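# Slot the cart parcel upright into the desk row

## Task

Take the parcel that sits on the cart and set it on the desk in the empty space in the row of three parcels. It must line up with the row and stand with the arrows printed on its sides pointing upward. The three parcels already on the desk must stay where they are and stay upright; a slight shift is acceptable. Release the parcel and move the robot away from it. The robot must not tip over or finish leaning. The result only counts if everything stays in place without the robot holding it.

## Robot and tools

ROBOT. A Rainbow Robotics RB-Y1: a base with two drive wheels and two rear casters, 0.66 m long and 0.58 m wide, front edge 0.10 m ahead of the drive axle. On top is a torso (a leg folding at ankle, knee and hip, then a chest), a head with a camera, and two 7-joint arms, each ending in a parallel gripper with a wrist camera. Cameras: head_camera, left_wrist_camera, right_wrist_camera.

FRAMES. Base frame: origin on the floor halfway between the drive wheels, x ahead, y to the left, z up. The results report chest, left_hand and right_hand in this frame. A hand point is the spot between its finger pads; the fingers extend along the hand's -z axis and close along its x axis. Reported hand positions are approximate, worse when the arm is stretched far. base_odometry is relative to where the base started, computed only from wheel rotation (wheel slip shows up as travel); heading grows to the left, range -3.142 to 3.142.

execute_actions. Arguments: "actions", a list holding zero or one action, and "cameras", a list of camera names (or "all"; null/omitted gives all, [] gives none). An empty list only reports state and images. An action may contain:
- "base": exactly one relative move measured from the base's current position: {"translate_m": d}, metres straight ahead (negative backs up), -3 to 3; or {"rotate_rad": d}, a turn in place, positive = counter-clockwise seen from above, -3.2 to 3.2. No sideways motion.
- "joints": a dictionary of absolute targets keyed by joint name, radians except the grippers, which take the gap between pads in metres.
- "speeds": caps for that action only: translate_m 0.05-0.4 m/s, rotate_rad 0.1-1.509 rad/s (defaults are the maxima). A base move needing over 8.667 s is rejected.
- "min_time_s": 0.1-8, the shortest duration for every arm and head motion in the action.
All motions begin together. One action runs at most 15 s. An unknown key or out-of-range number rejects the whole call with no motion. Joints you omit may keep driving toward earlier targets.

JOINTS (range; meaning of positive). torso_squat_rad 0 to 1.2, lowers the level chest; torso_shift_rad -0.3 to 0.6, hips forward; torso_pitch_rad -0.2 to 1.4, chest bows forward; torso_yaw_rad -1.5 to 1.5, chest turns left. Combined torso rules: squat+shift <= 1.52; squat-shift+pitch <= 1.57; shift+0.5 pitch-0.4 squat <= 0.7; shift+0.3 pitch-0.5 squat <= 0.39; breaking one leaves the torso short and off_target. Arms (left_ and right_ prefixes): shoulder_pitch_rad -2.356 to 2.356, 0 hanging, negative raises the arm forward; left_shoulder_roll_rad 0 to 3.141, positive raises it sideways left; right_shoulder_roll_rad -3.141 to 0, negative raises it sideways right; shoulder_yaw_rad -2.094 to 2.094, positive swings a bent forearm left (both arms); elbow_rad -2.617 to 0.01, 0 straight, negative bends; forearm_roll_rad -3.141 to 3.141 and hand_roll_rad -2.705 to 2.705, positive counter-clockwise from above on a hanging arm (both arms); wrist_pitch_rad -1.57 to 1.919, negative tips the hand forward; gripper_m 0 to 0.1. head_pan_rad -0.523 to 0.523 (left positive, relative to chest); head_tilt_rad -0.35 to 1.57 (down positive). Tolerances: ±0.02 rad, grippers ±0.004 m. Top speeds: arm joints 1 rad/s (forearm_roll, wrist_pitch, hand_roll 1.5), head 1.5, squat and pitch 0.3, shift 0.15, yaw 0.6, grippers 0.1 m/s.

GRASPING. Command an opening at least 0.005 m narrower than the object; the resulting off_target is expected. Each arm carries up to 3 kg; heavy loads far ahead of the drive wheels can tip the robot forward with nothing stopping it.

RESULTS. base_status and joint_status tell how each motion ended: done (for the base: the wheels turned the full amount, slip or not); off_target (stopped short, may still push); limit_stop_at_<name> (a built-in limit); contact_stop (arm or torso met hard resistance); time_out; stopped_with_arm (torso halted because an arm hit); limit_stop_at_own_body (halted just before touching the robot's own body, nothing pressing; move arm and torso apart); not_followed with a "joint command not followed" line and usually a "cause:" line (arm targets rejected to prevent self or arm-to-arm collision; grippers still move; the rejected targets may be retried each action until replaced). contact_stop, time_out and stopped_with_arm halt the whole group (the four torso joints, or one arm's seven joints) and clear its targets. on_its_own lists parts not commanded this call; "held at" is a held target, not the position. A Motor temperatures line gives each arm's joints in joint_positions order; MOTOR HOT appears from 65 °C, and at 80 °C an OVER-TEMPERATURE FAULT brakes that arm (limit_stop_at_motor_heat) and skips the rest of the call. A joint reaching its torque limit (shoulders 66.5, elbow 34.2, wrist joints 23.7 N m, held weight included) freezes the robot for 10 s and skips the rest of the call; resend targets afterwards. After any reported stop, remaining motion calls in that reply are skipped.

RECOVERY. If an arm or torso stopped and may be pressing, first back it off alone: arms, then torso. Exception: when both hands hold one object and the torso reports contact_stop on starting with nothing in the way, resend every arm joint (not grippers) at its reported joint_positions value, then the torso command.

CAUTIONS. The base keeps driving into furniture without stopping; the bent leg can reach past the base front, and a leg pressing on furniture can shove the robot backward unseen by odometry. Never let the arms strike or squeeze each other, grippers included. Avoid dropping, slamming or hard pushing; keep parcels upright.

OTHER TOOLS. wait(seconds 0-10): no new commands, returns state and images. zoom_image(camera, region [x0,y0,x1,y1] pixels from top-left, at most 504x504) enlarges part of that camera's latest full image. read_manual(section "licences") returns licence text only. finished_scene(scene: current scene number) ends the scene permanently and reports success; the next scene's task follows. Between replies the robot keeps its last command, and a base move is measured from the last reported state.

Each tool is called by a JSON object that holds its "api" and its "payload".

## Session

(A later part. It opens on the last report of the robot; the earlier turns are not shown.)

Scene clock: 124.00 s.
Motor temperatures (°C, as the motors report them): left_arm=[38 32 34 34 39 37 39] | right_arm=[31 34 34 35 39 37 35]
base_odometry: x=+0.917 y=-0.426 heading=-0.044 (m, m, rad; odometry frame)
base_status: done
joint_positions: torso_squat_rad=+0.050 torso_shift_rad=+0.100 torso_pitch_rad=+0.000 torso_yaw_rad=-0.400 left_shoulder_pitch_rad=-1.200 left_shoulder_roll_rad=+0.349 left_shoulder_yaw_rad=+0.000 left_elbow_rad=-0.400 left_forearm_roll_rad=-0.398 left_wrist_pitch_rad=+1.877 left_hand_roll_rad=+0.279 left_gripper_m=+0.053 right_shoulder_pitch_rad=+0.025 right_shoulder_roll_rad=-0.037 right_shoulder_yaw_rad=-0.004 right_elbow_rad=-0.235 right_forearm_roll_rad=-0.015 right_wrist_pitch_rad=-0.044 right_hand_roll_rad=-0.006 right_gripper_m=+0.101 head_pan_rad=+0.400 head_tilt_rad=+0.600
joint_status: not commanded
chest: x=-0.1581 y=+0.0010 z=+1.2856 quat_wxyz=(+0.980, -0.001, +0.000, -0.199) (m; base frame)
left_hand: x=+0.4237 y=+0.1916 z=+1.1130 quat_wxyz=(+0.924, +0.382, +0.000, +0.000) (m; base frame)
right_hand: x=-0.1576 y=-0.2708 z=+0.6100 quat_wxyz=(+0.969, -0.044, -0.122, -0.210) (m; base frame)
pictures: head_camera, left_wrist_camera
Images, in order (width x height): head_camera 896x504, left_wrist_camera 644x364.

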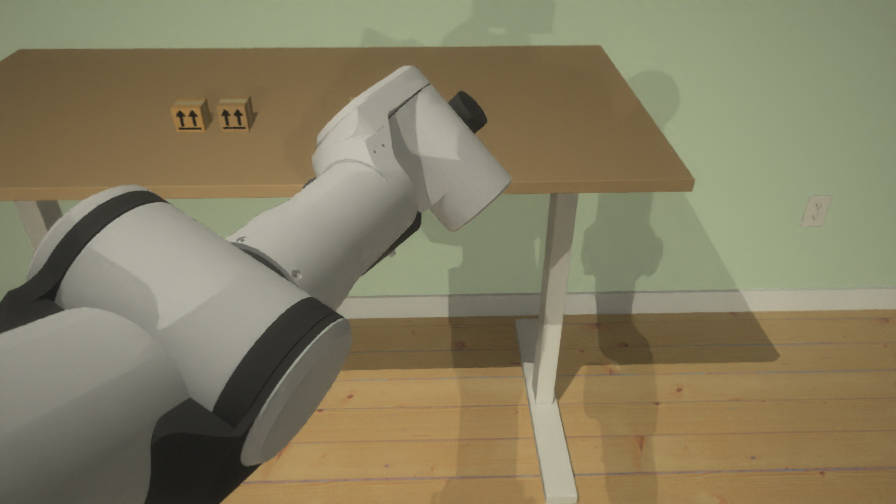

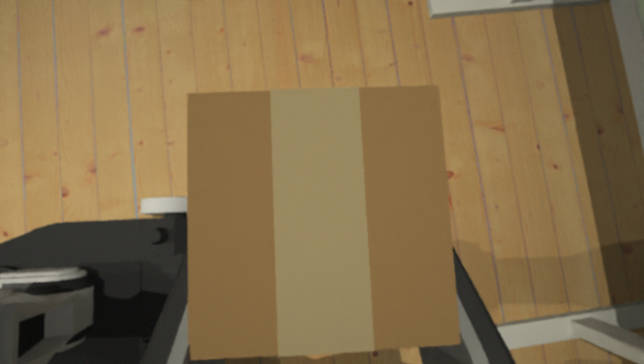

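{"api": "execute_actions", "payload": {"actions": [{"base":{"translate_m":0.58},"joints":{"torso_squat_rad":0.35,"head_pan_rad":0.52}}], "cameras": ["head_camera","left_wrist_camera"]}}

{"api": "execute_actions", "payload": {"actions": [{"joints":{"torso_squat_rad":0.48}}], "cameras": ["left_wrist_camera"]}}

Scene clock: 135.13 s.
Motor temperatures (°C, as the motors report them): left_arm=[38 32 34 34 39 37 39] | right_arm=[31 34 34 35 39 37 35]
base_odometry: x=+1.496 y=-0.452 heading=-0.043 (m, m, rad; odometry frame)
base_status: done
joint_positions: torso_squat_rad=+0.350 torso_shift_rad=+0.100 torso_pitch_rad=+0.000 torso_yaw_rad=-0.400 left_shoulder_pitch_rad=-1.200 left_shoulder_roll_rad=+0.349 left_shoulder_yaw_rad=+0.000 left_elbow_rad=-0.400 left_forearm_roll_rad=-0.398 left_wrist_pitch_rad=+1.877 left_hand_roll_rad=+0.279 left_gripper_m=+0.053 right_shoulder_pitch_rad=+0.025 right_shoulder_roll_rad=-0.037 right_shoulder_yaw_rad=-0.004 right_elbow_rad=-0.235 right_forearm_roll_rad=-0.015 right_wrist_pitch_rad=-0.044 right_hand_roll_rad=-0.006 right_gripper_m=+0.101 head_pan_rad=+0.520 head_tilt_rad=+0.600
joint_status: all done
chest: x=-0.1623 y=+0.0010 z=+1.2442 quat_wxyz=(+0.980, -0.001, +0.000, -0.199) (m; base frame)
left_hand: x=+0.4196 y=+0.1916 z=+1.0717 quat_wxyz=(+0.924, +0.382, +0.000, +0.000) (m; base frame)
right_hand: x=-0.1617 y=-0.2708 z=+0.5686 quat_wxyz=(+0.969, -0.044, -0.122, -0.210) (m; base frame)
pictures: head_camera, left_wrist_camera
Images, in order (width x height): head_camera 896x504, left_wrist_camera 644x364.

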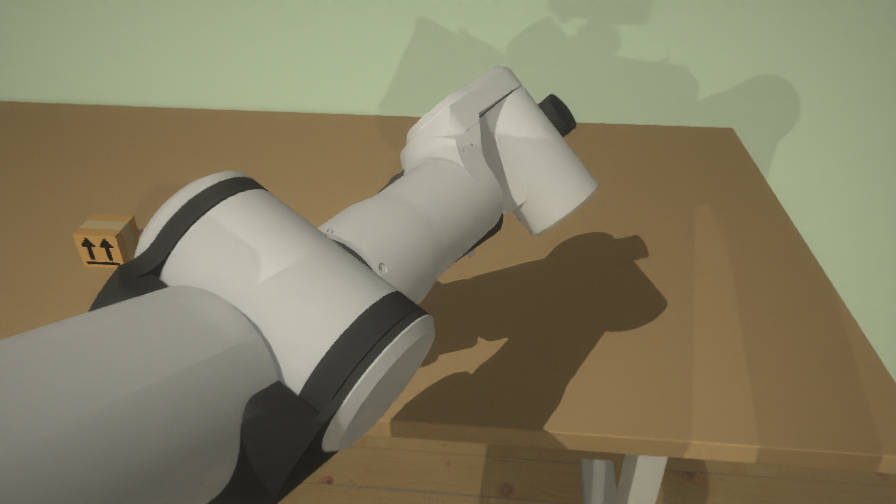

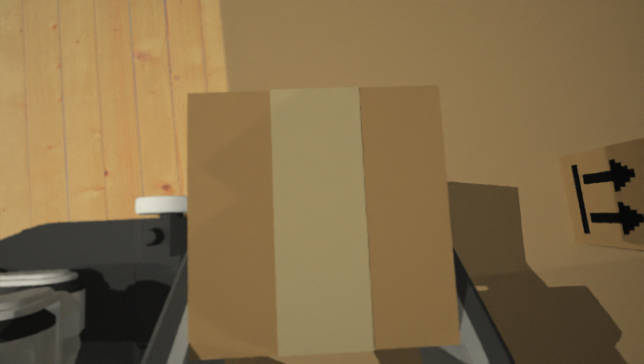

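Scene clock: 136.33 s.
Motor temperatures (°C, as the motors report them): left_arm=[38 32 34 34 39 37 39] | right_arm=[31 34 34 35 39 37 35]
base_odometry: x=+1.496 y=-0.452 heading=-0.043 (m, m, rad; odometry frame)
base_status: not commanded
joint_positions: torso_squat_rad=+0.480 torso_shift_rad=+0.100 torso_pitch_rad=+0.000 torso_yaw_rad=-0.400 left_shoulder_pitch_rad=-1.200 left_shoulder_roll_rad=+0.349 left_shoulder_yaw_rad=+0.000 left_elbow_rad=-0.400 left_forearm_roll_rad=-0.398 left_wrist_pitch_rad=+1.877 left_hand_roll_rad=+0.279 left_gripper_m=+0.053 right_shoulder_pitch_rad=+0.025 right_shoulder_roll_rad=-0.037 right_shoulder_yaw_rad=-0.004 right_elbow_rad=-0.235 right_forearm_roll_rad=-0.015 right_wrist_pitch_rad=-0.044 right_hand_roll_rad=-0.006 right_gripper_m=+0.101 head_pan_rad=+0.520 head_tilt_rad=+0.600
joint_status: all done
chest: x=-0.1661 y=+0.0009 z=+1.2077 quat_wxyz=(+0.980, -0.001, +0.000, -0.199) (m; base frame)
left_hand: x=+0.4158 y=+0.1915 z=+1.0354 quat_wxyz=(+0.924, +0.382, +0.000, +0.000) (m; base frame)
right_hand: x=-0.1653 y=-0.2709 z=+0.5322 quat_wxyz=(+0.969, -0.044, -0.122, -0.210) (m; base frame)
pictures: left_wrist_camera
Images, in order (width x height): left_wrist_camera 644x364.

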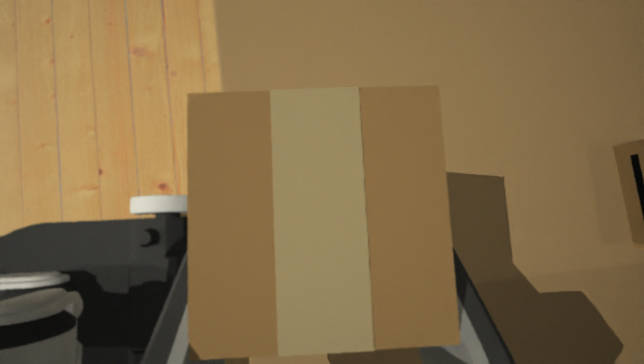

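{"api": "execute_actions", "payload": {"actions": [{"base":{"translate_m":0.04},"joints":{"torso_squat_rad":0.605}}], "cameras": ["left_wrist_camera"]}}

{"api": "execute_actions", "payload": {"actions": [{"joints":{"torso_squat_rad":0.628}}], "cameras": ["left_wrist_camera"]}}

Scene clock: 143.53 s.
Motor temperatures (°C, as the motors report them): left_arm=[38 32 34 34 39 36 39] | right_arm=[31 34 34 35 39 37 35]
base_odometry: x=+1.536 y=-0.453 heading=-0.043 (m, m, rad; odometry frame)
base_status: done
joint_positions: torso_squat_rad=+0.605 torso_shift_rad=+0.100 torso_pitch_rad=+0.000 torso_yaw_rad=-0.400 left_shoulder_pitch_rad=-1.200 left_shoulder_roll_rad=+0.349 left_shoulder_yaw_rad=+0.000 left_elbow_rad=-0.400 left_forearm_roll_rad=-0.398 left_wrist_pitch_rad=+1.877 left_hand_roll_rad=+0.279 left_gripper_m=+0.053 right_shoulder_pitch_rad=+0.025 right_shoulder_roll_rad=-0.037 right_shoulder_yaw_rad=-0.004 right_elbow_rad=-0.235 right_forearm_roll_rad=-0.015 right_wrist_pitch_rad=-0.044 right_hand_roll_rad=-0.006 right_gripper_m=+0.101 head_pan_rad=+0.520 head_tilt_rad=+0.600
joint_status: all done
chest: x=-0.1706 y=+0.0009 z=+1.1628 quat_wxyz=(+0.980, -0.001, +0.000, -0.199) (m; base frame)
left_hand: x=+0.4113 y=+0.1915 z=+0.9904 quat_wxyz=(+0.924, +0.382, +0.000, +0.000) (m; base frame)
right_hand: x=-0.1699 y=-0.2709 z=+0.4872 quat_wxyz=(+0.969, -0.044, -0.122, -0.210) (m; base frame)
pictures: left_wrist_camera
Images, in order (width x height): left_wrist_camera 644x364.

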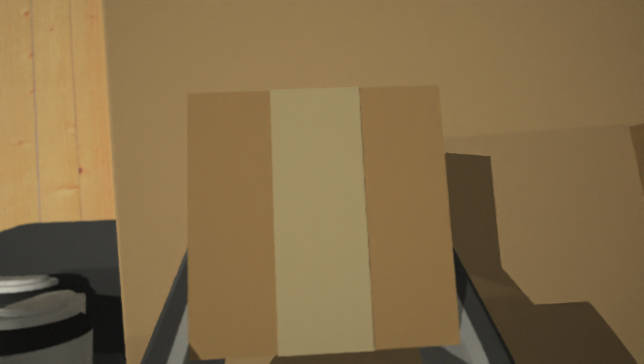

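Scene clock: 144.20 s.
Motor temperatures (°C, as the motors report them): left_arm=[38 32 34 34 39 36 39] | right_arm=[31 34 34 35 39 37 35]
base_odometry: x=+1.536 y=-0.453 heading=-0.043 (m, m, rad; odometry frame)
base_status: not commanded
joint_positions: torso_squat_rad=+0.628 torso_shift_rad=+0.100 torso_pitch_rad=+0.000 torso_yaw_rad=-0.400 left_shoulder_pitch_rad=-1.200 left_shoulder_roll_rad=+0.349 left_shoulder_yaw_rad=+0.000 left_elbow_rad=-0.400 left_forearm_roll_rad=-0.398 left_wrist_pitch_rad=+1.877 left_hand_roll_rad=+0.279 left_gripper_m=+0.053 right_shoulder_pitch_rad=+0.025 right_shoulder_roll_rad=-0.037 right_shoulder_yaw_rad=-0.004 right_elbow_rad=-0.235 right_forearm_roll_rad=-0.015 right_wrist_pitch_rad=-0.044 right_hand_roll_rad=-0.006 right_gripper_m=+0.101 head_pan_rad=+0.520 head_tilt_rad=+0.600
joint_status: all done
chest: x=-0.1715 y=+0.0009 z=+1.1536 quat_wxyz=(+0.980, -0.001, +0.000, -0.199) (m; base frame)
left_hand: x=+0.4104 y=+0.1915 z=+0.9812 quat_wxyz=(+0.924, +0.382, +0.000, +0.000) (m; base frame)
right_hand: x=-0.1708 y=-0.2709 z=+0.4780 quat_wxyz=(+0.969, -0.044, -0.122, -0.210) (m; base frame)
pictures: left_wrist_camera
Images, in order (width x height): left_wrist_camera 644x364.

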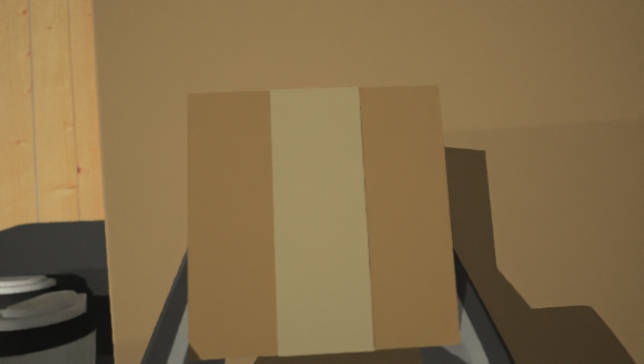

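{"api": "execute_actions", "payload": {"actions": [{"joints":{"torso_squat_rad":0.648}}], "cameras": []}}

Scene clock: 148.33 s.
Motor temperatures (°C, as the motors report them): left_arm=[38 32 34 34 39 36 39] | right_arm=[31 34 34 35 39 37 35]
base_odometry: x=+1.536 y=-0.453 heading=-0.043 (m, m, rad; odometry frame)
base_status: not commanded
joint_positions: torso_squat_rad=+0.648 torso_shift_rad=+0.099 torso_pitch_rad=-0.002 torso_yaw_rad=-0.400 left_shoulder_pitch_rad=-1.205 left_shoulder_roll_rad=+0.351 left_shoulder_yaw_rad=-0.001 left_elbow_rad=-0.402 left_forearm_roll_rad=-0.400 left_wrist_pitch_rad=+1.878 left_hand_roll_rad=+0.279 left_gripper_m=+0.054 right_shoulder_pitch_rad=+0.025 right_shoulder_roll_rad=-0.037 right_shoulder_yaw_rad=-0.004 right_elbow_rad=-0.235 right_forearm_roll_rad=-0.015 right_wrist_pitch_rad=-0.044 right_hand_roll_rad=-0.006 right_gripper_m=+0.101 head_pan_rad=+0.520 head_tilt_rad=+0.600
joint_status: all done
chest: x=-0.1733 y=+0.0007 z=+1.1452 quat_wxyz=(+0.980, +0.000, -0.001, -0.199) (m; base frame)
left_hand: x=+0.4108 y=+0.1909 z=+0.9777 quat_wxyz=(+0.924, +0.382, -0.004, +0.001) (m; base frame)
right_hand: x=-0.1714 y=-0.2708 z=+0.4695 quat_wxyz=(+0.969, -0.043, -0.123, -0.210) (m; base frame)
pictures: none
No camera images: the call's "cameras" was empty. Leave "cameras" out to get every camera's image.

{"api": "execute_actions", "payload": {"actions": [{"joints":{"left_gripper_m":0.1,"torso_squat_rad":0.635}}], "cameras": []}}

{"api": "execute_actions", "payload": {"actions": [{"joints":{"torso_squat_rad":0.05}}], "cameras": ["left_wrist_camera"]}}

{"api": "execute_actions", "payload": {"actions": [{"joints":{"torso_yaw_rad":0.282,"left_forearm_roll_rad":1.119,"left_wrist_pitch_rad":1.782,"left_hand_roll_rad":-0.175,"head_pan_rad":0.1,"head_tilt_rad":0.8}}], "cameras": []}}

{"api": "execute_actions", "payload": {"actions": [{"base":{"translate_m":0.1},"joints":{"torso_squat_rad":0.35,"torso_shift_rad":0.18}}]}}

Scene clock: 159.13 s.
Motor temperatures (°C, as the motors report them): left_arm=[38 32 34 34 39 36 39] | right_arm=[31 34 34 35 39 37 35]
base_odometry: x=+1.536 y=-0.453 heading=-0.043 (m, m, rad; odometry frame)
base_status: not commanded
joint_positions: torso_squat_rad=+0.635 torso_shift_rad=+0.100 torso_pitch_rad=+0.000 torso_yaw_rad=-0.400 left_shoulder_pitch_rad=-1.200 left_shoulder_roll_rad=+0.349 left_shoulder_yaw_rad=+0.000 left_elbow_rad=-0.400 left_forearm_roll_rad=-0.398 left_wrist_pitch_rad=+1.877 left_hand_roll_rad=+0.279 left_gripper_m=+0.100 right_shoulder_pitch_rad=+0.025 right_shoulder_roll_rad=-0.037 right_shoulder_yaw_rad=-0.004 right_elbow_rad=-0.235 right_forearm_roll_rad=-0.015 right_wrist_pitch_rad=-0.044 right_hand_roll_rad=-0.006 right_gripper_m=+0.101 head_pan_rad=+0.520 head_tilt_rad=+0.600
joint_status: all done
chest: x=-0.1718 y=+0.0008 z=+1.1506 quat_wxyz=(+0.980, -0.001, +0.000, -0.199) (m; base frame)
left_hand: x=+0.4103 y=+0.1915 z=+0.9788 quat_wxyz=(+0.924, +0.382, +0.000, +0.000) (m; base frame)
right_hand: x=-0.1711 y=-0.2709 z=+0.4750 quat_wxyz=(+0.969, -0.044, -0.122, -0.210) (m; base frame)
pictures: none
No camera images: the call's "cameras" was empty. Leave "cameras" out to get every camera's image.

Scene clock: 161.97 s.
Motor temperatures (°C, as the motors report them): left_arm=[38 32 34 34 39 36 39] | right_arm=[31 34 34 35 39 37 35]
base_odometry: x=+1.536 y=-0.453 heading=-0.043 (m, m, rad; odometry frame)
base_status: not commanded
joint_positions: torso_squat_rad=+0.050 torso_shift_rad=+0.100 torso_pitch_rad=+0.000 torso_yaw_rad=-0.400 left_shoulder_pitch_rad=-1.200 left_shoulder_roll_rad=+0.349 left_shoulder_yaw_rad=+0.000 left_elbow_rad=-0.400 left_forearm_roll_rad=-0.398 left_wrist_pitch_rad=+1.877 left_hand_roll_rad=+0.279 left_gripper_m=+0.100 right_shoulder_pitch_rad=+0.025 right_shoulder_roll_rad=-0.037 right_shoulder_yaw_rad=-0.004 right_elbow_rad=-0.235 right_forearm_roll_rad=-0.015 right_wrist_pitch_rad=-0.044 right_hand_roll_rad=-0.006 right_gripper_m=+0.101 head_pan_rad=+0.520 head_tilt_rad=+0.600
joint_status: all done
chest: x=-0.1581 y=+0.0009 z=+1.2856 quat_wxyz=(+0.980, -0.001, +0.000, -0.199) (m; base frame)
left_hand: x=+0.4239 y=+0.1916 z=+1.1133 quat_wxyz=(+0.924, +0.382, +0.000, +0.000) (m; base frame)
right_hand: x=-0.1576 y=-0.2708 z=+0.6099 quat_wxyz=(+0.969, -0.044, -0.122, -0.210) (m; base frame)
pictures: left_wrist_camera
Images, in order (width x height): left_wrist_camera 644x364.

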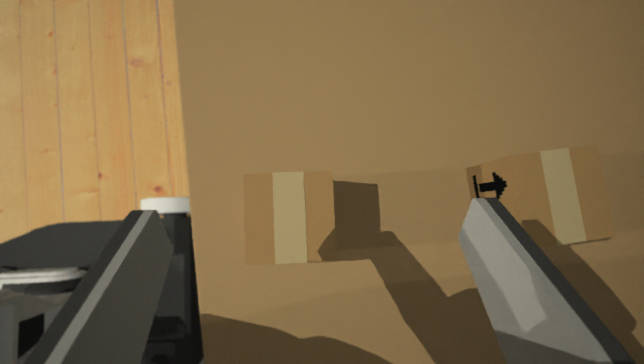

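Scene clock: 163.90 s.
Motor temperatures (°C, as the motors report them): left_arm=[38 32 34 34 39 36 39] | right_arm=[31 34 34 35 39 37 35]
base_odometry: x=+1.536 y=-0.453 heading=-0.043 (m, m, rad; odometry frame)
base_status: not commanded
joint_positions: torso_squat_rad=+0.050 torso_shift_rad=+0.100 torso_pitch_rad=+0.000 torso_yaw_rad=+0.282 left_shoulder_pitch_rad=-1.200 left_shoulder_roll_rad=+0.349 left_shoulder_yaw_rad=+0.000 left_elbow_rad=-0.400 left_forearm_roll_rad=+1.119 left_wrist_pitch_rad=+1.782 left_hand_roll_rad=-0.175 left_gripper_m=+0.100 right_shoulder_pitch_rad=+0.025 right_shoulder_roll_rad=-0.037 right_shoulder_yaw_rad=-0.004 right_elbow_rad=-0.235 right_forearm_roll_rad=-0.015 right_wrist_pitch_rad=-0.044 right_hand_roll_rad=-0.006 right_gripper_m=+0.101 head_pan_rad=+0.100 head_tilt_rad=+0.800
joint_status: all done
chest: x=-0.1581 y=+0.0010 z=+1.2856 quat_wxyz=(+0.990, -0.001, +0.000, +0.141) (m; base frame)
left_hand: x=+0.2760 y=+0.2264 z=+1.1131 quat_wxyz=(+0.924, -0.383, +0.000, +0.000) (m; base frame)
right_hand: x=+0.0130 y=-0.2098 z=+0.6098 quat_wxyz=(+0.984, +0.000, -0.129, +0.126) (m; base frame)
pictures: none
No camera images: the call's "cameras" was empty. Leave "cameras" out to get every camera's image.

Scene clock: 165.70 s.
Motor temperatures (°C, as the motors report them): left_arm=[38 32 34 34 39 36 39] | right_arm=[31 34 34 35 39 37 35]
base_odometry: x=+1.636 y=-0.458 heading=-0.043 (m, m, rad; odometry frame)
base_status: done
joint_positions: torso_squat_rad=+0.350 torso_shift_rad=+0.180 torso_pitch_rad=+0.000 torso_yaw_rad=+0.282 left_shoulder_pitch_rad=-1.200 left_shoulder_roll_rad=+0.349 left_shoulder_yaw_rad=+0.000 left_elbow_rad=-0.400 left_forearm_roll_rad=+1.119 left_wrist_pitch_rad=+1.782 left_hand_roll_rad=-0.175 left_gripper_m=+0.100 right_shoulder_pitch_rad=+0.025 right_shoulder_roll_rad=-0.037 right_shoulder_yaw_rad=-0.004 right_elbow_rad=-0.235 right_forearm_roll_rad=-0.015 right_wrist_pitch_rad=-0.044 right_hand_roll_rad=-0.006 right_gripper_m=+0.101 head_pan_rad=+0.100 head_tilt_rad=+0.800
joint_status: all done
chest: x=-0.1102 y=+0.0009 z=+1.2369 quat_wxyz=(+0.990, -0.001, +0.000, +0.141) (m; base frame)
left_hand: x=+0.3239 y=+0.2264 z=+1.0645 quat_wxyz=(+0.924, -0.383, +0.000, +0.000) (m; base frame)
right_hand: x=+0.0611 y=-0.2098 z=+0.5612 quat_wxyz=(+0.984, +0.000, -0.129, +0.126) (m; base frame)
pictures: head_camera, left_wrist_camera, right_wrist_camera
Images, in order (width x height): head_camera 896x504, left_wrist_camera 644x364, right_wrist_camera 644x364.

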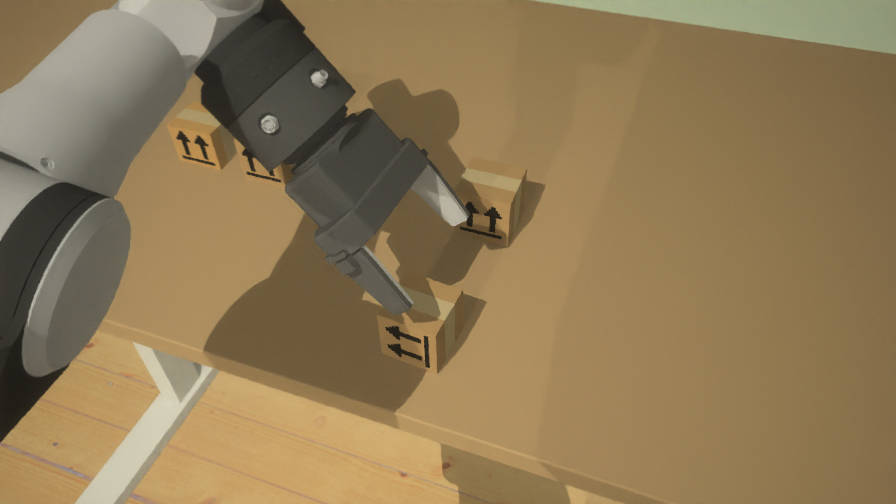

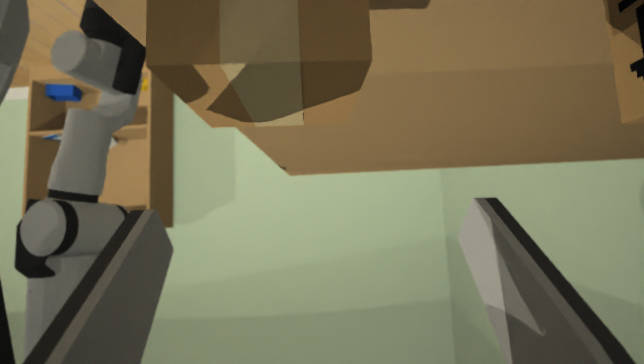

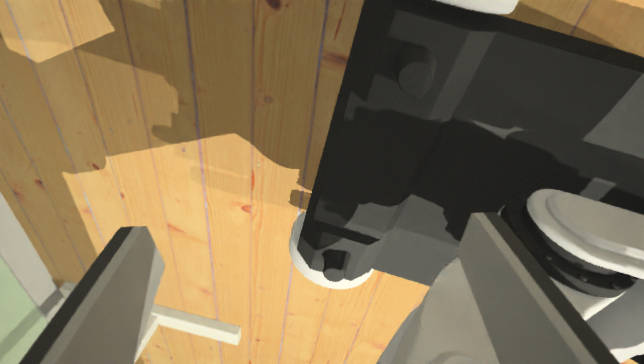

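{"api": "execute_actions", "payload": {"actions": [{"joints":{"torso_squat_rad":0.58}}], "cameras": ["left_wrist_camera"]}}

{"api": "execute_actions", "payload": {"actions": [{"joints":{"left_gripper_m":0.043}}], "cameras": ["left_wrist_camera"]}}

{"api": "execute_actions", "payload": {"actions": [{"joints":{"torso_squat_rad":0.1}}], "cameras": ["head_camera"]}}

Scene clock: 174.50 s.
Motor temperatures (°C, as the motors report them): left_arm=[38 32 34 34 39 36 39] | right_arm=[31 34 34 35 39 37 35]
base_odometry: x=+1.636 y=-0.458 heading=-0.043 (m, m, rad; odometry frame)
base_status: not commanded
joint_positions: torso_squat_rad=+0.580 torso_shift_rad=+0.180 torso_pitch_rad=+0.000 torso_yaw_rad=+0.282 left_shoulder_pitch_rad=-1.200 left_shoulder_roll_rad=+0.349 left_shoulder_yaw_rad=+0.000 left_elbow_rad=-0.400 left_forearm_roll_rad=+1.119 left_wrist_pitch_rad=+1.782 left_hand_roll_rad=-0.175 left_gripper_m=+0.100 right_shoulder_pitch_rad=+0.025 right_shoulder_roll_rad=-0.037 right_shoulder_yaw_rad=-0.004 right_elbow_rad=-0.235 right_forearm_roll_rad=-0.015 right_wrist_pitch_rad=-0.044 right_hand_roll_rad=-0.006 right_gripper_m=+0.101 head_pan_rad=+0.100 head_tilt_rad=+0.800
joint_status: all done
chest: x=-0.1232 y=+0.0009 z=+1.1660 quat_wxyz=(+0.990, -0.001, +0.000, +0.141) (m; base frame)
left_hand: x=+0.3109 y=+0.2263 z=+0.9937 quat_wxyz=(+0.924, -0.383, +0.000, +0.000) (m; base frame)
right_hand: x=+0.0482 y=-0.2099 z=+0.4904 quat_wxyz=(+0.984, +0.000, -0.129, +0.126) (m; base frame)
pictures: left_wrist_camera
Images, in order (width x height): left_wrist_camera 644x364.

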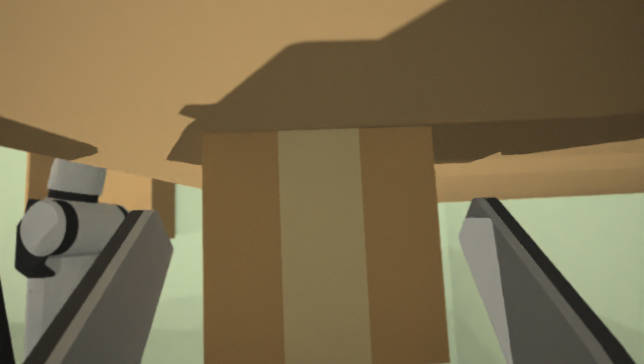

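Scene clock: 175.57 s.
Motor temperatures (°C, as the motors report them): left_arm=[38 32 34 34 39 36 39] | right_arm=[31 34 34 35 39 37 35]
base_odometry: x=+1.636 y=-0.458 heading=-0.043 (m, m, rad; odometry frame)
base_status: not commanded
joint_positions: torso_squat_rad=+0.580 torso_shift_rad=+0.180 torso_pitch_rad=+0.000 torso_yaw_rad=+0.282 left_shoulder_pitch_rad=-1.200 left_shoulder_roll_rad=+0.349 left_shoulder_yaw_rad=+0.000 left_elbow_rad=-0.400 left_forearm_roll_rad=+1.119 left_wrist_pitch_rad=+1.782 left_hand_roll_rad=-0.175 left_gripper_m=+0.053 right_shoulder_pitch_rad=+0.025 right_shoulder_roll_rad=-0.037 right_shoulder_yaw_rad=-0.004 right_elbow_rad=-0.235 right_forearm_roll_rad=-0.015 right_wrist_pitch_rad=-0.044 right_hand_roll_rad=-0.006 right_gripper_m=+0.101 head_pan_rad=+0.100 head_tilt_rad=+0.800
joint_status: left_gripper_m off_target (ended at +0.053, target +0.043)
chest: x=-0.1232 y=+0.0009 z=+1.1660 quat_wxyz=(+0.990, -0.001, +0.000, +0.141) (m; base frame)
left_hand: x=+0.3109 y=+0.2263 z=+0.9937 quat_wxyz=(+0.924, -0.383, +0.000, +0.000) (m; base frame)
right_hand: x=+0.0482 y=-0.2099 z=+0.4904 quat_wxyz=(+0.984, +0.000, -0.129, +0.126) (m; base frame)
pictures: left_wrist_camera
Images, in order (width x height): left_wrist_camera 644x364.

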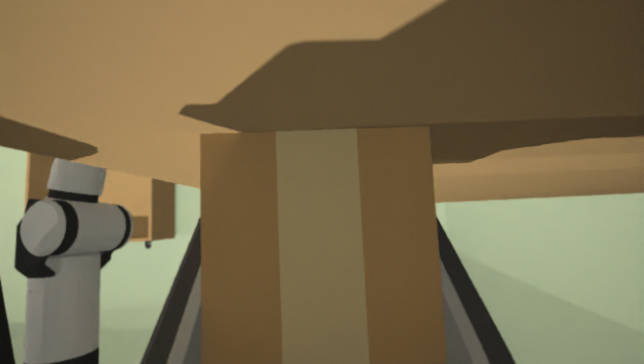

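Scene clock: 178.00 s.
Motor temperatures (°C, as the motors report them): left_arm=[38 32 34 34 39 36 39] | right_arm=[31 34 34 35 39 37 35]
base_odometry: x=+1.636 y=-0.458 heading=-0.043 (m, m, rad; odometry frame)
base_status: not commanded
joint_positions: torso_squat_rad=+0.100 torso_shift_rad=+0.180 torso_pitch_rad=+0.000 torso_yaw_rad=+0.282 left_shoulder_pitch_rad=-1.200 left_shoulder_roll_rad=+0.349 left_shoulder_yaw_rad=+0.000 left_elbow_rad=-0.400 left_forearm_roll_rad=+1.119 left_wrist_pitch_rad=+1.782 left_hand_roll_rad=-0.175 left_gripper_m=+0.053 right_shoulder_pitch_rad=+0.025 right_shoulder_roll_rad=-0.037 right_shoulder_yaw_rad=-0.004 right_elbow_rad=-0.235 right_forearm_roll_rad=-0.015 right_wrist_pitch_rad=-0.044 right_hand_roll_rad=-0.006 right_gripper_m=+0.101 head_pan_rad=+0.100 head_tilt_rad=+0.800
joint_status: all done
chest: x=-0.1032 y=+0.0009 z=+1.2752 quat_wxyz=(+0.990, -0.001, +0.000, +0.141) (m; base frame)
left_hand: x=+0.3309 y=+0.2264 z=+1.1026 quat_wxyz=(+0.924, -0.383, +0.001, +0.000) (m; base frame)
right_hand: x=+0.0680 y=-0.2098 z=+0.5994 quat_wxyz=(+0.984, +0.000, -0.129, +0.126) (m; base frame)
pictures: head_camera
Images, in order (width x height): head_camera 896x504.

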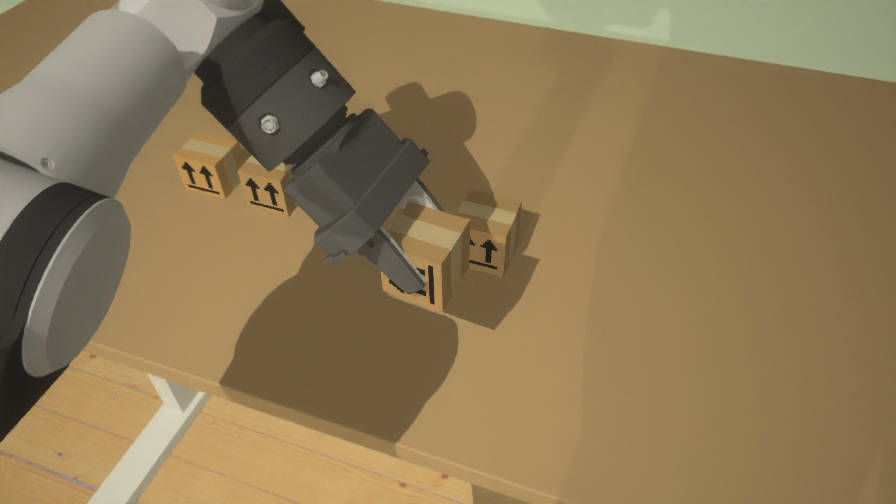

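{"api": "execute_actions", "payload": {"actions": [{"base":{"translate_m":-0.04},"joints":{"torso_yaw_rad":0.2,"left_forearm_roll_rad":0.5315,"left_wrist_pitch_rad":0.83,"left_hand_roll_rad":-1.83,"head_tilt_rad":0.6},"min_time_s":2}], "cameras": ["left_wrist_camera"]}}

{"api": "execute_actions", "payload": {"actions": [{"joints":{"torso_squat_rad":0.4}}], "cameras": ["left_wrist_camera","head_camera"]}}

Scene clock: 187.60 s.
Motor temperatures (°C, as the motors report them): left_arm=[38 32 34 34 39 36 39] | right_arm=[31 34 34 35 39 37 35]
base_odometry: x=+1.596 y=-0.456 heading=-0.043 (m, m, rad; odometry frame)
base_status: done
joint_positions: torso_squat_rad=+0.100 torso_shift_rad=+0.180 torso_pitch_rad=+0.000 torso_yaw_rad=+0.200 left_shoulder_pitch_rad=-1.200 left_shoulder_roll_rad=+0.349 left_shoulder_yaw_rad=+0.000 left_elbow_rad=-0.400 left_forearm_roll_rad=+0.532 left_wrist_pitch_rad=+0.830 left_hand_roll_rad=-1.830 left_gripper_m=+0.053 right_shoulder_pitch_rad=+0.025 right_shoulder_roll_rad=-0.037 right_shoulder_yaw_rad=-0.004 right_elbow_rad=-0.235 right_forearm_roll_rad=-0.015 right_wrist_pitch_rad=-0.044 right_hand_roll_rad=-0.006 right_gripper_m=+0.101 head_pan_rad=+0.100 head_tilt_rad=+0.600
joint_status: all done
chest: x=-0.1033 y=+0.0010 z=+1.2752 quat_wxyz=(+0.995, -0.001, +0.000, +0.100) (m; base frame)
left_hand: x=+0.5244 y=+0.3523 z=+1.1027 quat_wxyz=(+0.653, +0.270, -0.271, -0.653) (m; base frame)
right_hand: x=+0.0500 y=-0.2232 z=+0.5995 quat_wxyz=(+0.988, -0.006, -0.129, +0.085) (m; base frame)
pictures: left_wrist_camera
Images, in order (width x height): left_wrist_camera 644x364.

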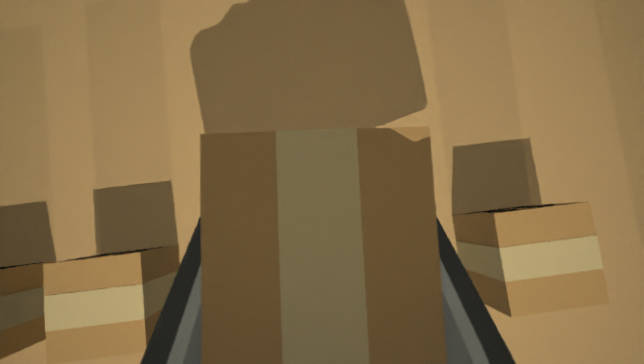

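Scene clock: 189.40 s.
Motor temperatures (°C, as the motors report them): left_arm=[39 32 34 34 39 36 39] | right_arm=[31 34 34 35 39 37 35]
base_odometry: x=+1.596 y=-0.456 heading=-0.043 (m, m, rad; odometry frame)
base_status: not commanded
joint_positions: torso_squat_rad=+0.400 torso_shift_rad=+0.180 torso_pitch_rad=+0.000 torso_yaw_rad=+0.200 left_shoulder_pitch_rad=-1.200 left_shoulder_roll_rad=+0.349 left_shoulder_yaw_rad=+0.000 left_elbow_rad=-0.400 left_forearm_roll_rad=+0.532 left_wrist_pitch_rad=+0.830 left_hand_roll_rad=-1.830 left_gripper_m=+0.053 right_shoulder_pitch_rad=+0.025 right_shoulder_roll_rad=-0.037 right_shoulder_yaw_rad=-0.004 right_elbow_rad=-0.235 right_forearm_roll_rad=-0.015 right_wrist_pitch_rad=-0.044 right_hand_roll_rad=-0.006 right_gripper_m=+0.101 head_pan_rad=+0.100 head_tilt_rad=+0.600
joint_status: all done
chest: x=-0.1126 y=+0.0009 z=+1.2243 quat_wxyz=(+0.995, -0.001, +0.000, +0.100) (m; base frame)
left_hand: x=+0.5151 y=+0.3522 z=+1.0519 quat_wxyz=(+0.653, +0.270, -0.271, -0.653) (m; base frame)
right_hand: x=+0.0408 y=-0.2232 z=+0.5486 quat_wxyz=(+0.988, -0.006, -0.129, +0.085) (m; base frame)
pictures: head_camera, left_wrist_camera
Images, in order (width x height): head_camera 896x504, left_wrist_camera 644x364.

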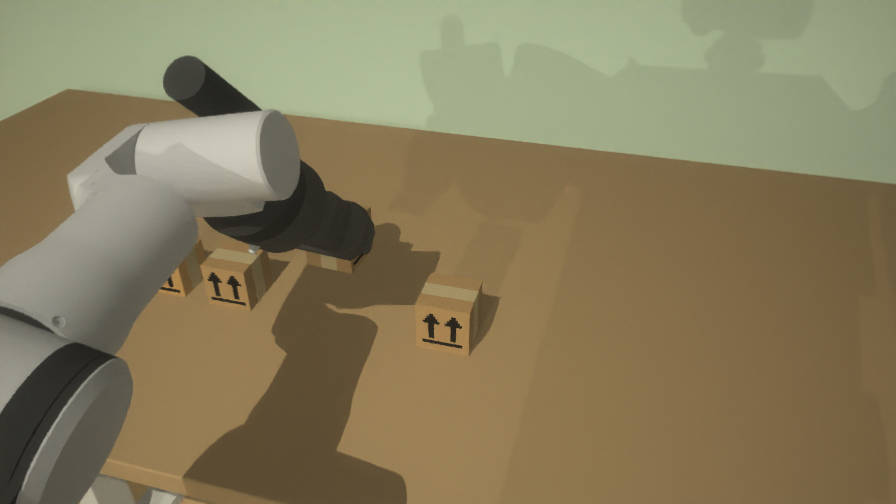

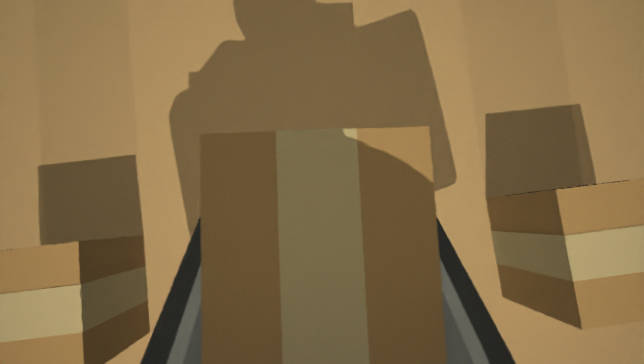

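{"api": "execute_actions", "payload": {"actions": [{"base":{"translate_m":-0.017},"joints":{"torso_yaw_rad":0.178,"left_forearm_roll_rad":0.427,"left_wrist_pitch_rad":0.816,"left_hand_roll_rad":-1.681,"torso_squat_rad":0.56}}], "cameras": ["left_wrist_camera","head_camera"]}}

{"api": "execute_actions", "payload": {"actions": [{"joints":{"torso_squat_rad":0.585}}], "cameras": ["left_wrist_camera"]}}

Scene clock: 198.00 s.
Motor temperatures (°C, as the motors report them): left_arm=[39 32 34 34 39 36 39] | right_arm=[31 34 34 35 39 37 35]
base_odometry: x=+1.579 y=-0.455 heading=-0.043 (m, m, rad; odometry frame)
base_status: done
joint_positions: torso_squat_rad=+0.560 torso_shift_rad=+0.180 torso_pitch_rad=+0.000 torso_yaw_rad=+0.178 left_shoulder_pitch_rad=-1.200 left_shoulder_roll_rad=+0.349 left_shoulder_yaw_rad=+0.000 left_elbow_rad=-0.400 left_forearm_roll_rad=+0.427 left_wrist_pitch_rad=+0.816 left_hand_roll_rad=-1.681 left_gripper_m=+0.053 right_shoulder_pitch_rad=+0.025 right_shoulder_roll_rad=-0.037 right_shoulder_yaw_rad=-0.004 right_elbow_rad=-0.235 right_forearm_roll_rad=-0.015 right_wrist_pitch_rad=-0.044 right_hand_roll_rad=-0.006 right_gripper_m=+0.101 head_pan_rad=+0.100 head_tilt_rad=+0.600
joint_status: all done
chest: x=-0.1219 y=+0.0009 z=+1.1734 quat_wxyz=(+0.996, -0.001, +0.000, +0.089) (m; base frame)
left_hand: x=+0.5128 y=+0.3564 z=+1.0010 quat_wxyz=(+0.681, +0.282, -0.259, -0.624) (m; base frame)
right_hand: x=+0.0266 y=-0.2266 z=+0.4978 quat_wxyz=(+0.989, -0.007, -0.129, +0.075) (m; base frame)
pictures: head_camera, left_wrist_camera
Images, in order (width x height): head_camera 896x504, left_wrist_camera 644x364.

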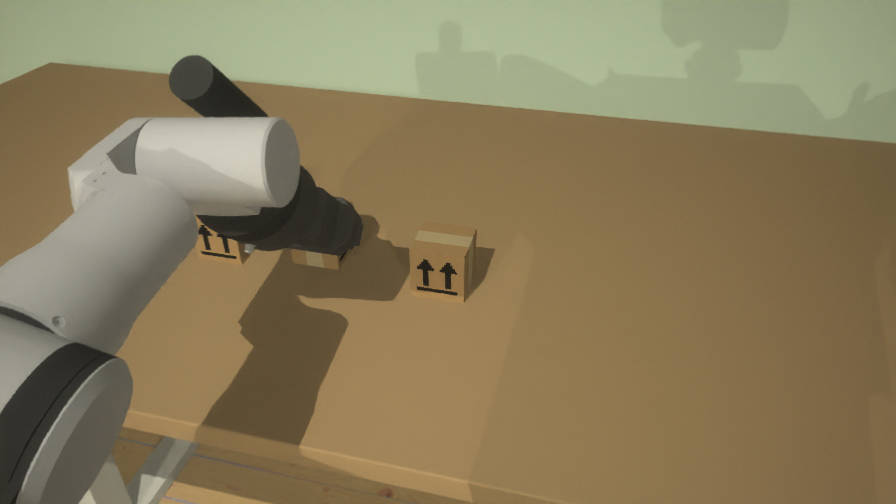

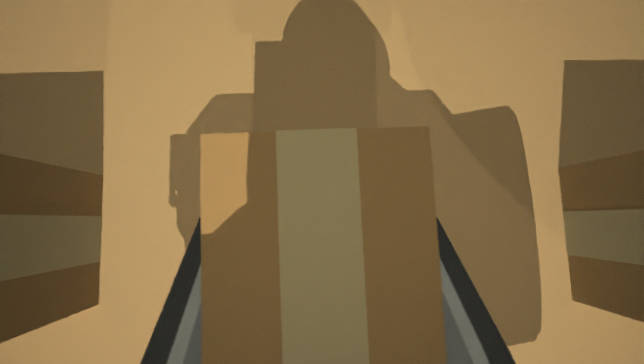

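Scene clock: 198.70 s.
Motor temperatures (°C, as the motors report them): left_arm=[39 32 34 34 39 36 39] | right_arm=[31 34 34 35 39 37 35]
base_odometry: x=+1.579 y=-0.455 heading=-0.043 (m, m, rad; odometry frame)
base_status: not commanded
joint_positions: torso_squat_rad=+0.585 torso_shift_rad=+0.180 torso_pitch_rad=+0.000 torso_yaw_rad=+0.178 left_shoulder_pitch_rad=-1.200 left_shoulder_roll_rad=+0.349 left_shoulder_yaw_rad=+0.000 left_elbow_rad=-0.400 left_forearm_roll_rad=+0.427 left_wrist_pitch_rad=+0.816 left_hand_roll_rad=-1.681 left_gripper_m=+0.053 right_shoulder_pitch_rad=+0.025 right_shoulder_roll_rad=-0.037 right_shoulder_yaw_rad=-0.004 right_elbow_rad=-0.235 right_forearm_roll_rad=-0.015 right_wrist_pitch_rad=-0.044 right_hand_roll_rad=-0.006 right_gripper_m=+0.101 head_pan_rad=+0.100 head_tilt_rad=+0.600
joint_status: all done
chest: x=-0.1236 y=+0.0009 z=+1.1641 quat_wxyz=(+0.996, -0.001, +0.000, +0.089) (m; base frame)
left_hand: x=+0.5111 y=+0.3564 z=+0.9916 quat_wxyz=(+0.681, +0.282, -0.259, -0.624) (m; base frame)
right_hand: x=+0.0250 y=-0.2266 z=+0.4885 quat_wxyz=(+0.989, -0.007, -0.129, +0.075) (m; base frame)
pictures: left_wrist_camera
Images, in order (width x height): left_wrist_camera 644x364.

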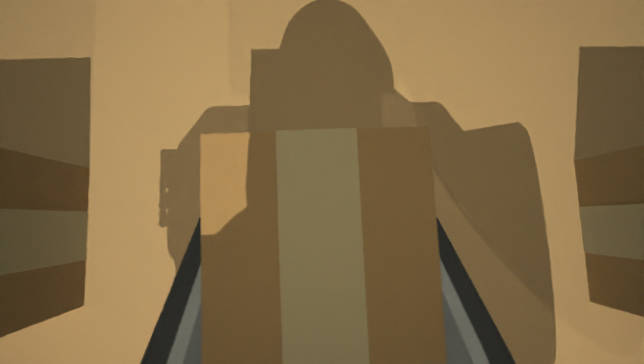

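{"api": "execute_actions", "payload": {"actions": [{"joints":{"torso_squat_rad":0.598}}], "cameras": []}}

{"api": "execute_actions", "payload": {"actions": [{"joints":{"left_gripper_m":0.09}}], "cameras": ["left_wrist_camera"]}}

{"api": "execute_actions", "payload": {"actions": [{"joints":{"torso_squat_rad":0.3}}], "cameras": ["left_wrist_camera"]}}

{"api": "execute_actions", "payload": {"actions": [{"base":{"translate_m":-0.5}}], "cameras": ["head_camera"]}}

Scene clock: 205.47 s.
Motor temperatures (°C, as the motors report them): left_arm=[39 32 34 34 39 36 39] | right_arm=[31 34 34 35 39 37 35]
base_odometry: x=+1.579 y=-0.455 heading=-0.043 (m, m, rad; odometry frame)
base_status: not commanded
joint_positions: torso_squat_rad=+0.598 torso_shift_rad=+0.180 torso_pitch_rad=+0.000 torso_yaw_rad=+0.178 left_shoulder_pitch_rad=-1.200 left_shoulder_roll_rad=+0.349 left_shoulder_yaw_rad=+0.000 left_elbow_rad=-0.400 left_forearm_roll_rad=+0.427 left_wrist_pitch_rad=+0.816 left_hand_roll_rad=-1.681 left_gripper_m=+0.053 right_shoulder_pitch_rad=+0.025 right_shoulder_roll_rad=-0.037 right_shoulder_yaw_rad=-0.004 right_elbow_rad=-0.235 right_forearm_roll_rad=-0.015 right_wrist_pitch_rad=-0.044 right_hand_roll_rad=-0.006 right_gripper_m=+0.101 head_pan_rad=+0.100 head_tilt_rad=+0.600
joint_status: all done
chest: x=-0.1245 y=+0.0009 z=+1.1591 quat_wxyz=(+0.996, -0.001, +0.000, +0.089) (m; base frame)
left_hand: x=+0.5101 y=+0.3564 z=+0.9866 quat_wxyz=(+0.681, +0.282, -0.259, -0.624) (m; base frame)
right_hand: x=+0.0241 y=-0.2266 z=+0.4835 quat_wxyz=(+0.989, -0.007, -0.129, +0.075) (m; base frame)
pictures: none
No camera images: the call's "cameras" was empty. Leave "cameras" out to get every camera's image.

Scene clock: 206.43 s.
Motor temperatures (°C, as the motors report them): left_arm=[39 32 34 34 39 36 39] | right_arm=[31 34 34 35 39 37 35]
base_odometry: x=+1.579 y=-0.455 heading=-0.043 (m, m, rad; odometry frame)
base_status: not commanded
joint_positions: torso_squat_rad=+0.598 torso_shift_rad=+0.180 torso_pitch_rad=+0.000 torso_yaw_rad=+0.178 left_shoulder_pitch_rad=-1.200 left_shoulder_roll_rad=+0.349 left_shoulder_yaw_rad=+0.000 left_elbow_rad=-0.400 left_forearm_roll_rad=+0.427 left_wrist_pitch_rad=+0.816 left_hand_roll_rad=-1.681 left_gripper_m=+0.090 right_shoulder_pitch_rad=+0.025 right_shoulder_roll_rad=-0.037 right_shoulder_yaw_rad=-0.004 right_elbow_rad=-0.235 right_forearm_roll_rad=-0.015 right_wrist_pitch_rad=-0.044 right_hand_roll_rad=-0.006 right_gripper_m=+0.101 head_pan_rad=+0.100 head_tilt_rad=+0.600
joint_status: all done
chest: x=-0.1245 y=+0.0009 z=+1.1591 quat_wxyz=(+0.996, -0.001, +0.000, +0.089) (m; base frame)
left_hand: x=+0.5101 y=+0.3564 z=+0.9866 quat_wxyz=(+0.681, +0.282, -0.259, -0.624) (m; base frame)
right_hand: x=+0.0241 y=-0.2266 z=+0.4835 quat_wxyz=(+0.989, -0.007, -0.129, +0.075) (m; base frame)
pictures: left_wrist_camera
Images, in order (width x height): left_wrist_camera 644x364.

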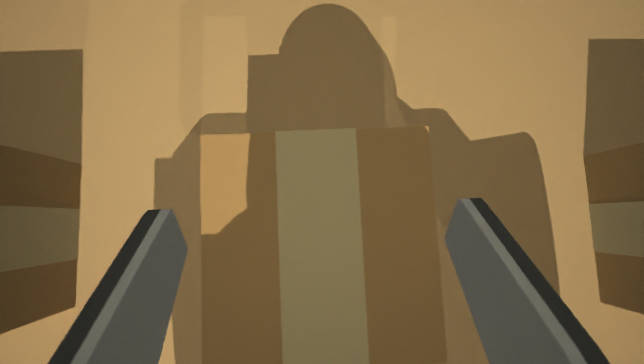

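Scene clock: 208.23 s.
Motor temperatures (°C, as the motors report them): left_arm=[39 32 34 34 39 36 39] | right_arm=[31 34 34 35 39 37 35]
base_odometry: x=+1.579 y=-0.455 heading=-0.043 (m, m, rad; odometry frame)
base_status: not commanded
joint_positions: torso_squat_rad=+0.300 torso_shift_rad=+0.180 torso_pitch_rad=+0.000 torso_yaw_rad=+0.178 left_shoulder_pitch_rad=-1.200 left_shoulder_roll_rad=+0.349 left_shoulder_yaw_rad=+0.000 left_elbow_rad=-0.400 left_forearm_roll_rad=+0.427 left_wrist_pitch_rad=+0.816 left_hand_roll_rad=-1.681 left_gripper_m=+0.090 right_shoulder_pitch_rad=+0.025 right_shoulder_roll_rad=-0.037 right_shoulder_yaw_rad=-0.004 right_elbow_rad=-0.235 right_forearm_roll_rad=-0.015 right_wrist_pitch_rad=-0.044 right_hand_roll_rad=-0.006 right_gripper_m=+0.101 head_pan_rad=+0.100 head_tilt_rad=+0.600
joint_status: all done
chest: x=-0.1081 y=+0.0009 z=+1.2478 quat_wxyz=(+0.996, -0.001, +0.000, +0.089) (m; base frame)
left_hand: x=+0.5264 y=+0.3564 z=+1.0751 quat_wxyz=(+0.682, +0.282, -0.259, -0.624) (m; base frame)
right_hand: x=+0.0401 y=-0.2265 z=+0.5721 quat_wxyz=(+0.989, -0.007, -0.129, +0.075) (m; base frame)
pictures: left_wrist_camera
Images, in order (width x height): left_wrist_camera 644x364.

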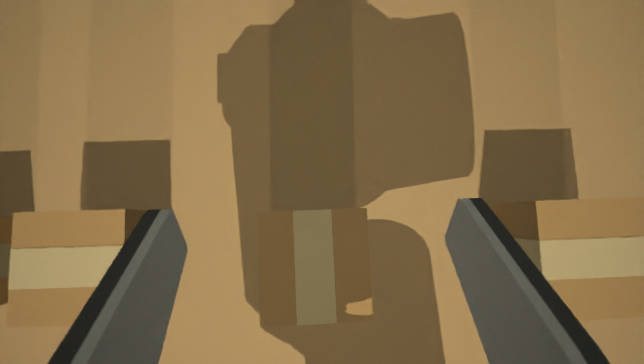

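Scene clock: 211.27 s.
Motor temperatures (°C, as the motors report them): left_arm=[39 32 34 34 39 36 39] | right_arm=[31 34 34 35 39 37 35]
base_odometry: x=+1.079 y=-0.434 heading=-0.042 (m, m, rad; odometry frame)
base_status: done
joint_positions: torso_squat_rad=+0.300 torso_shift_rad=+0.180 torso_pitch_rad=+0.000 torso_yaw_rad=+0.178 left_shoulder_pitch_rad=-1.200 left_shoulder_roll_rad=+0.349 left_shoulder_yaw_rad=+0.000 left_elbow_rad=-0.400 left_forearm_roll_rad=+0.427 left_wrist_pitch_rad=+0.816 left_hand_roll_rad=-1.681 left_gripper_m=+0.090 right_shoulder_pitch_rad=+0.026 right_shoulder_roll_rad=-0.037 right_shoulder_yaw_rad=-0.004 right_elbow_rad=-0.235 right_forearm_roll_rad=-0.015 right_wrist_pitch_rad=-0.044 right_hand_roll_rad=-0.006 right_gripper_m=+0.101 head_pan_rad=+0.100 head_tilt_rad=+0.600
joint_status: not commanded
chest: x=-0.1083 y=+0.0009 z=+1.2479 quat_wxyz=(+0.996, -0.001, +0.000, +0.089) (m; base frame)
left_hand: x=+0.5264 y=+0.3564 z=+1.0753 quat_wxyz=(+0.681, +0.282, -0.259, -0.624) (m; base frame)
right_hand: x=+0.0401 y=-0.2265 z=+0.5722 quat_wxyz=(+0.989, -0.007, -0.129, +0.075) (m; base frame)
pictures: head_camera
Images, in order (width x height): head_camera 896x504.

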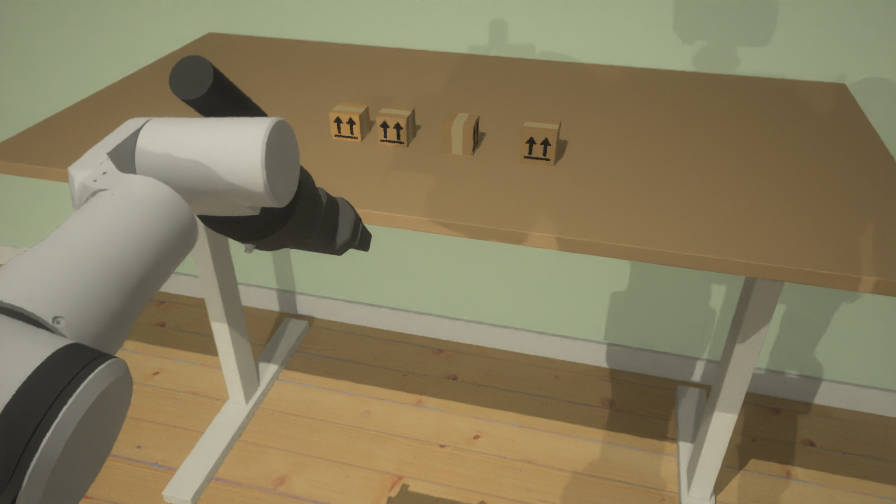

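{"api": "finished_scene", "payload": {"scene": 2}}

The scene is finished: the task was done.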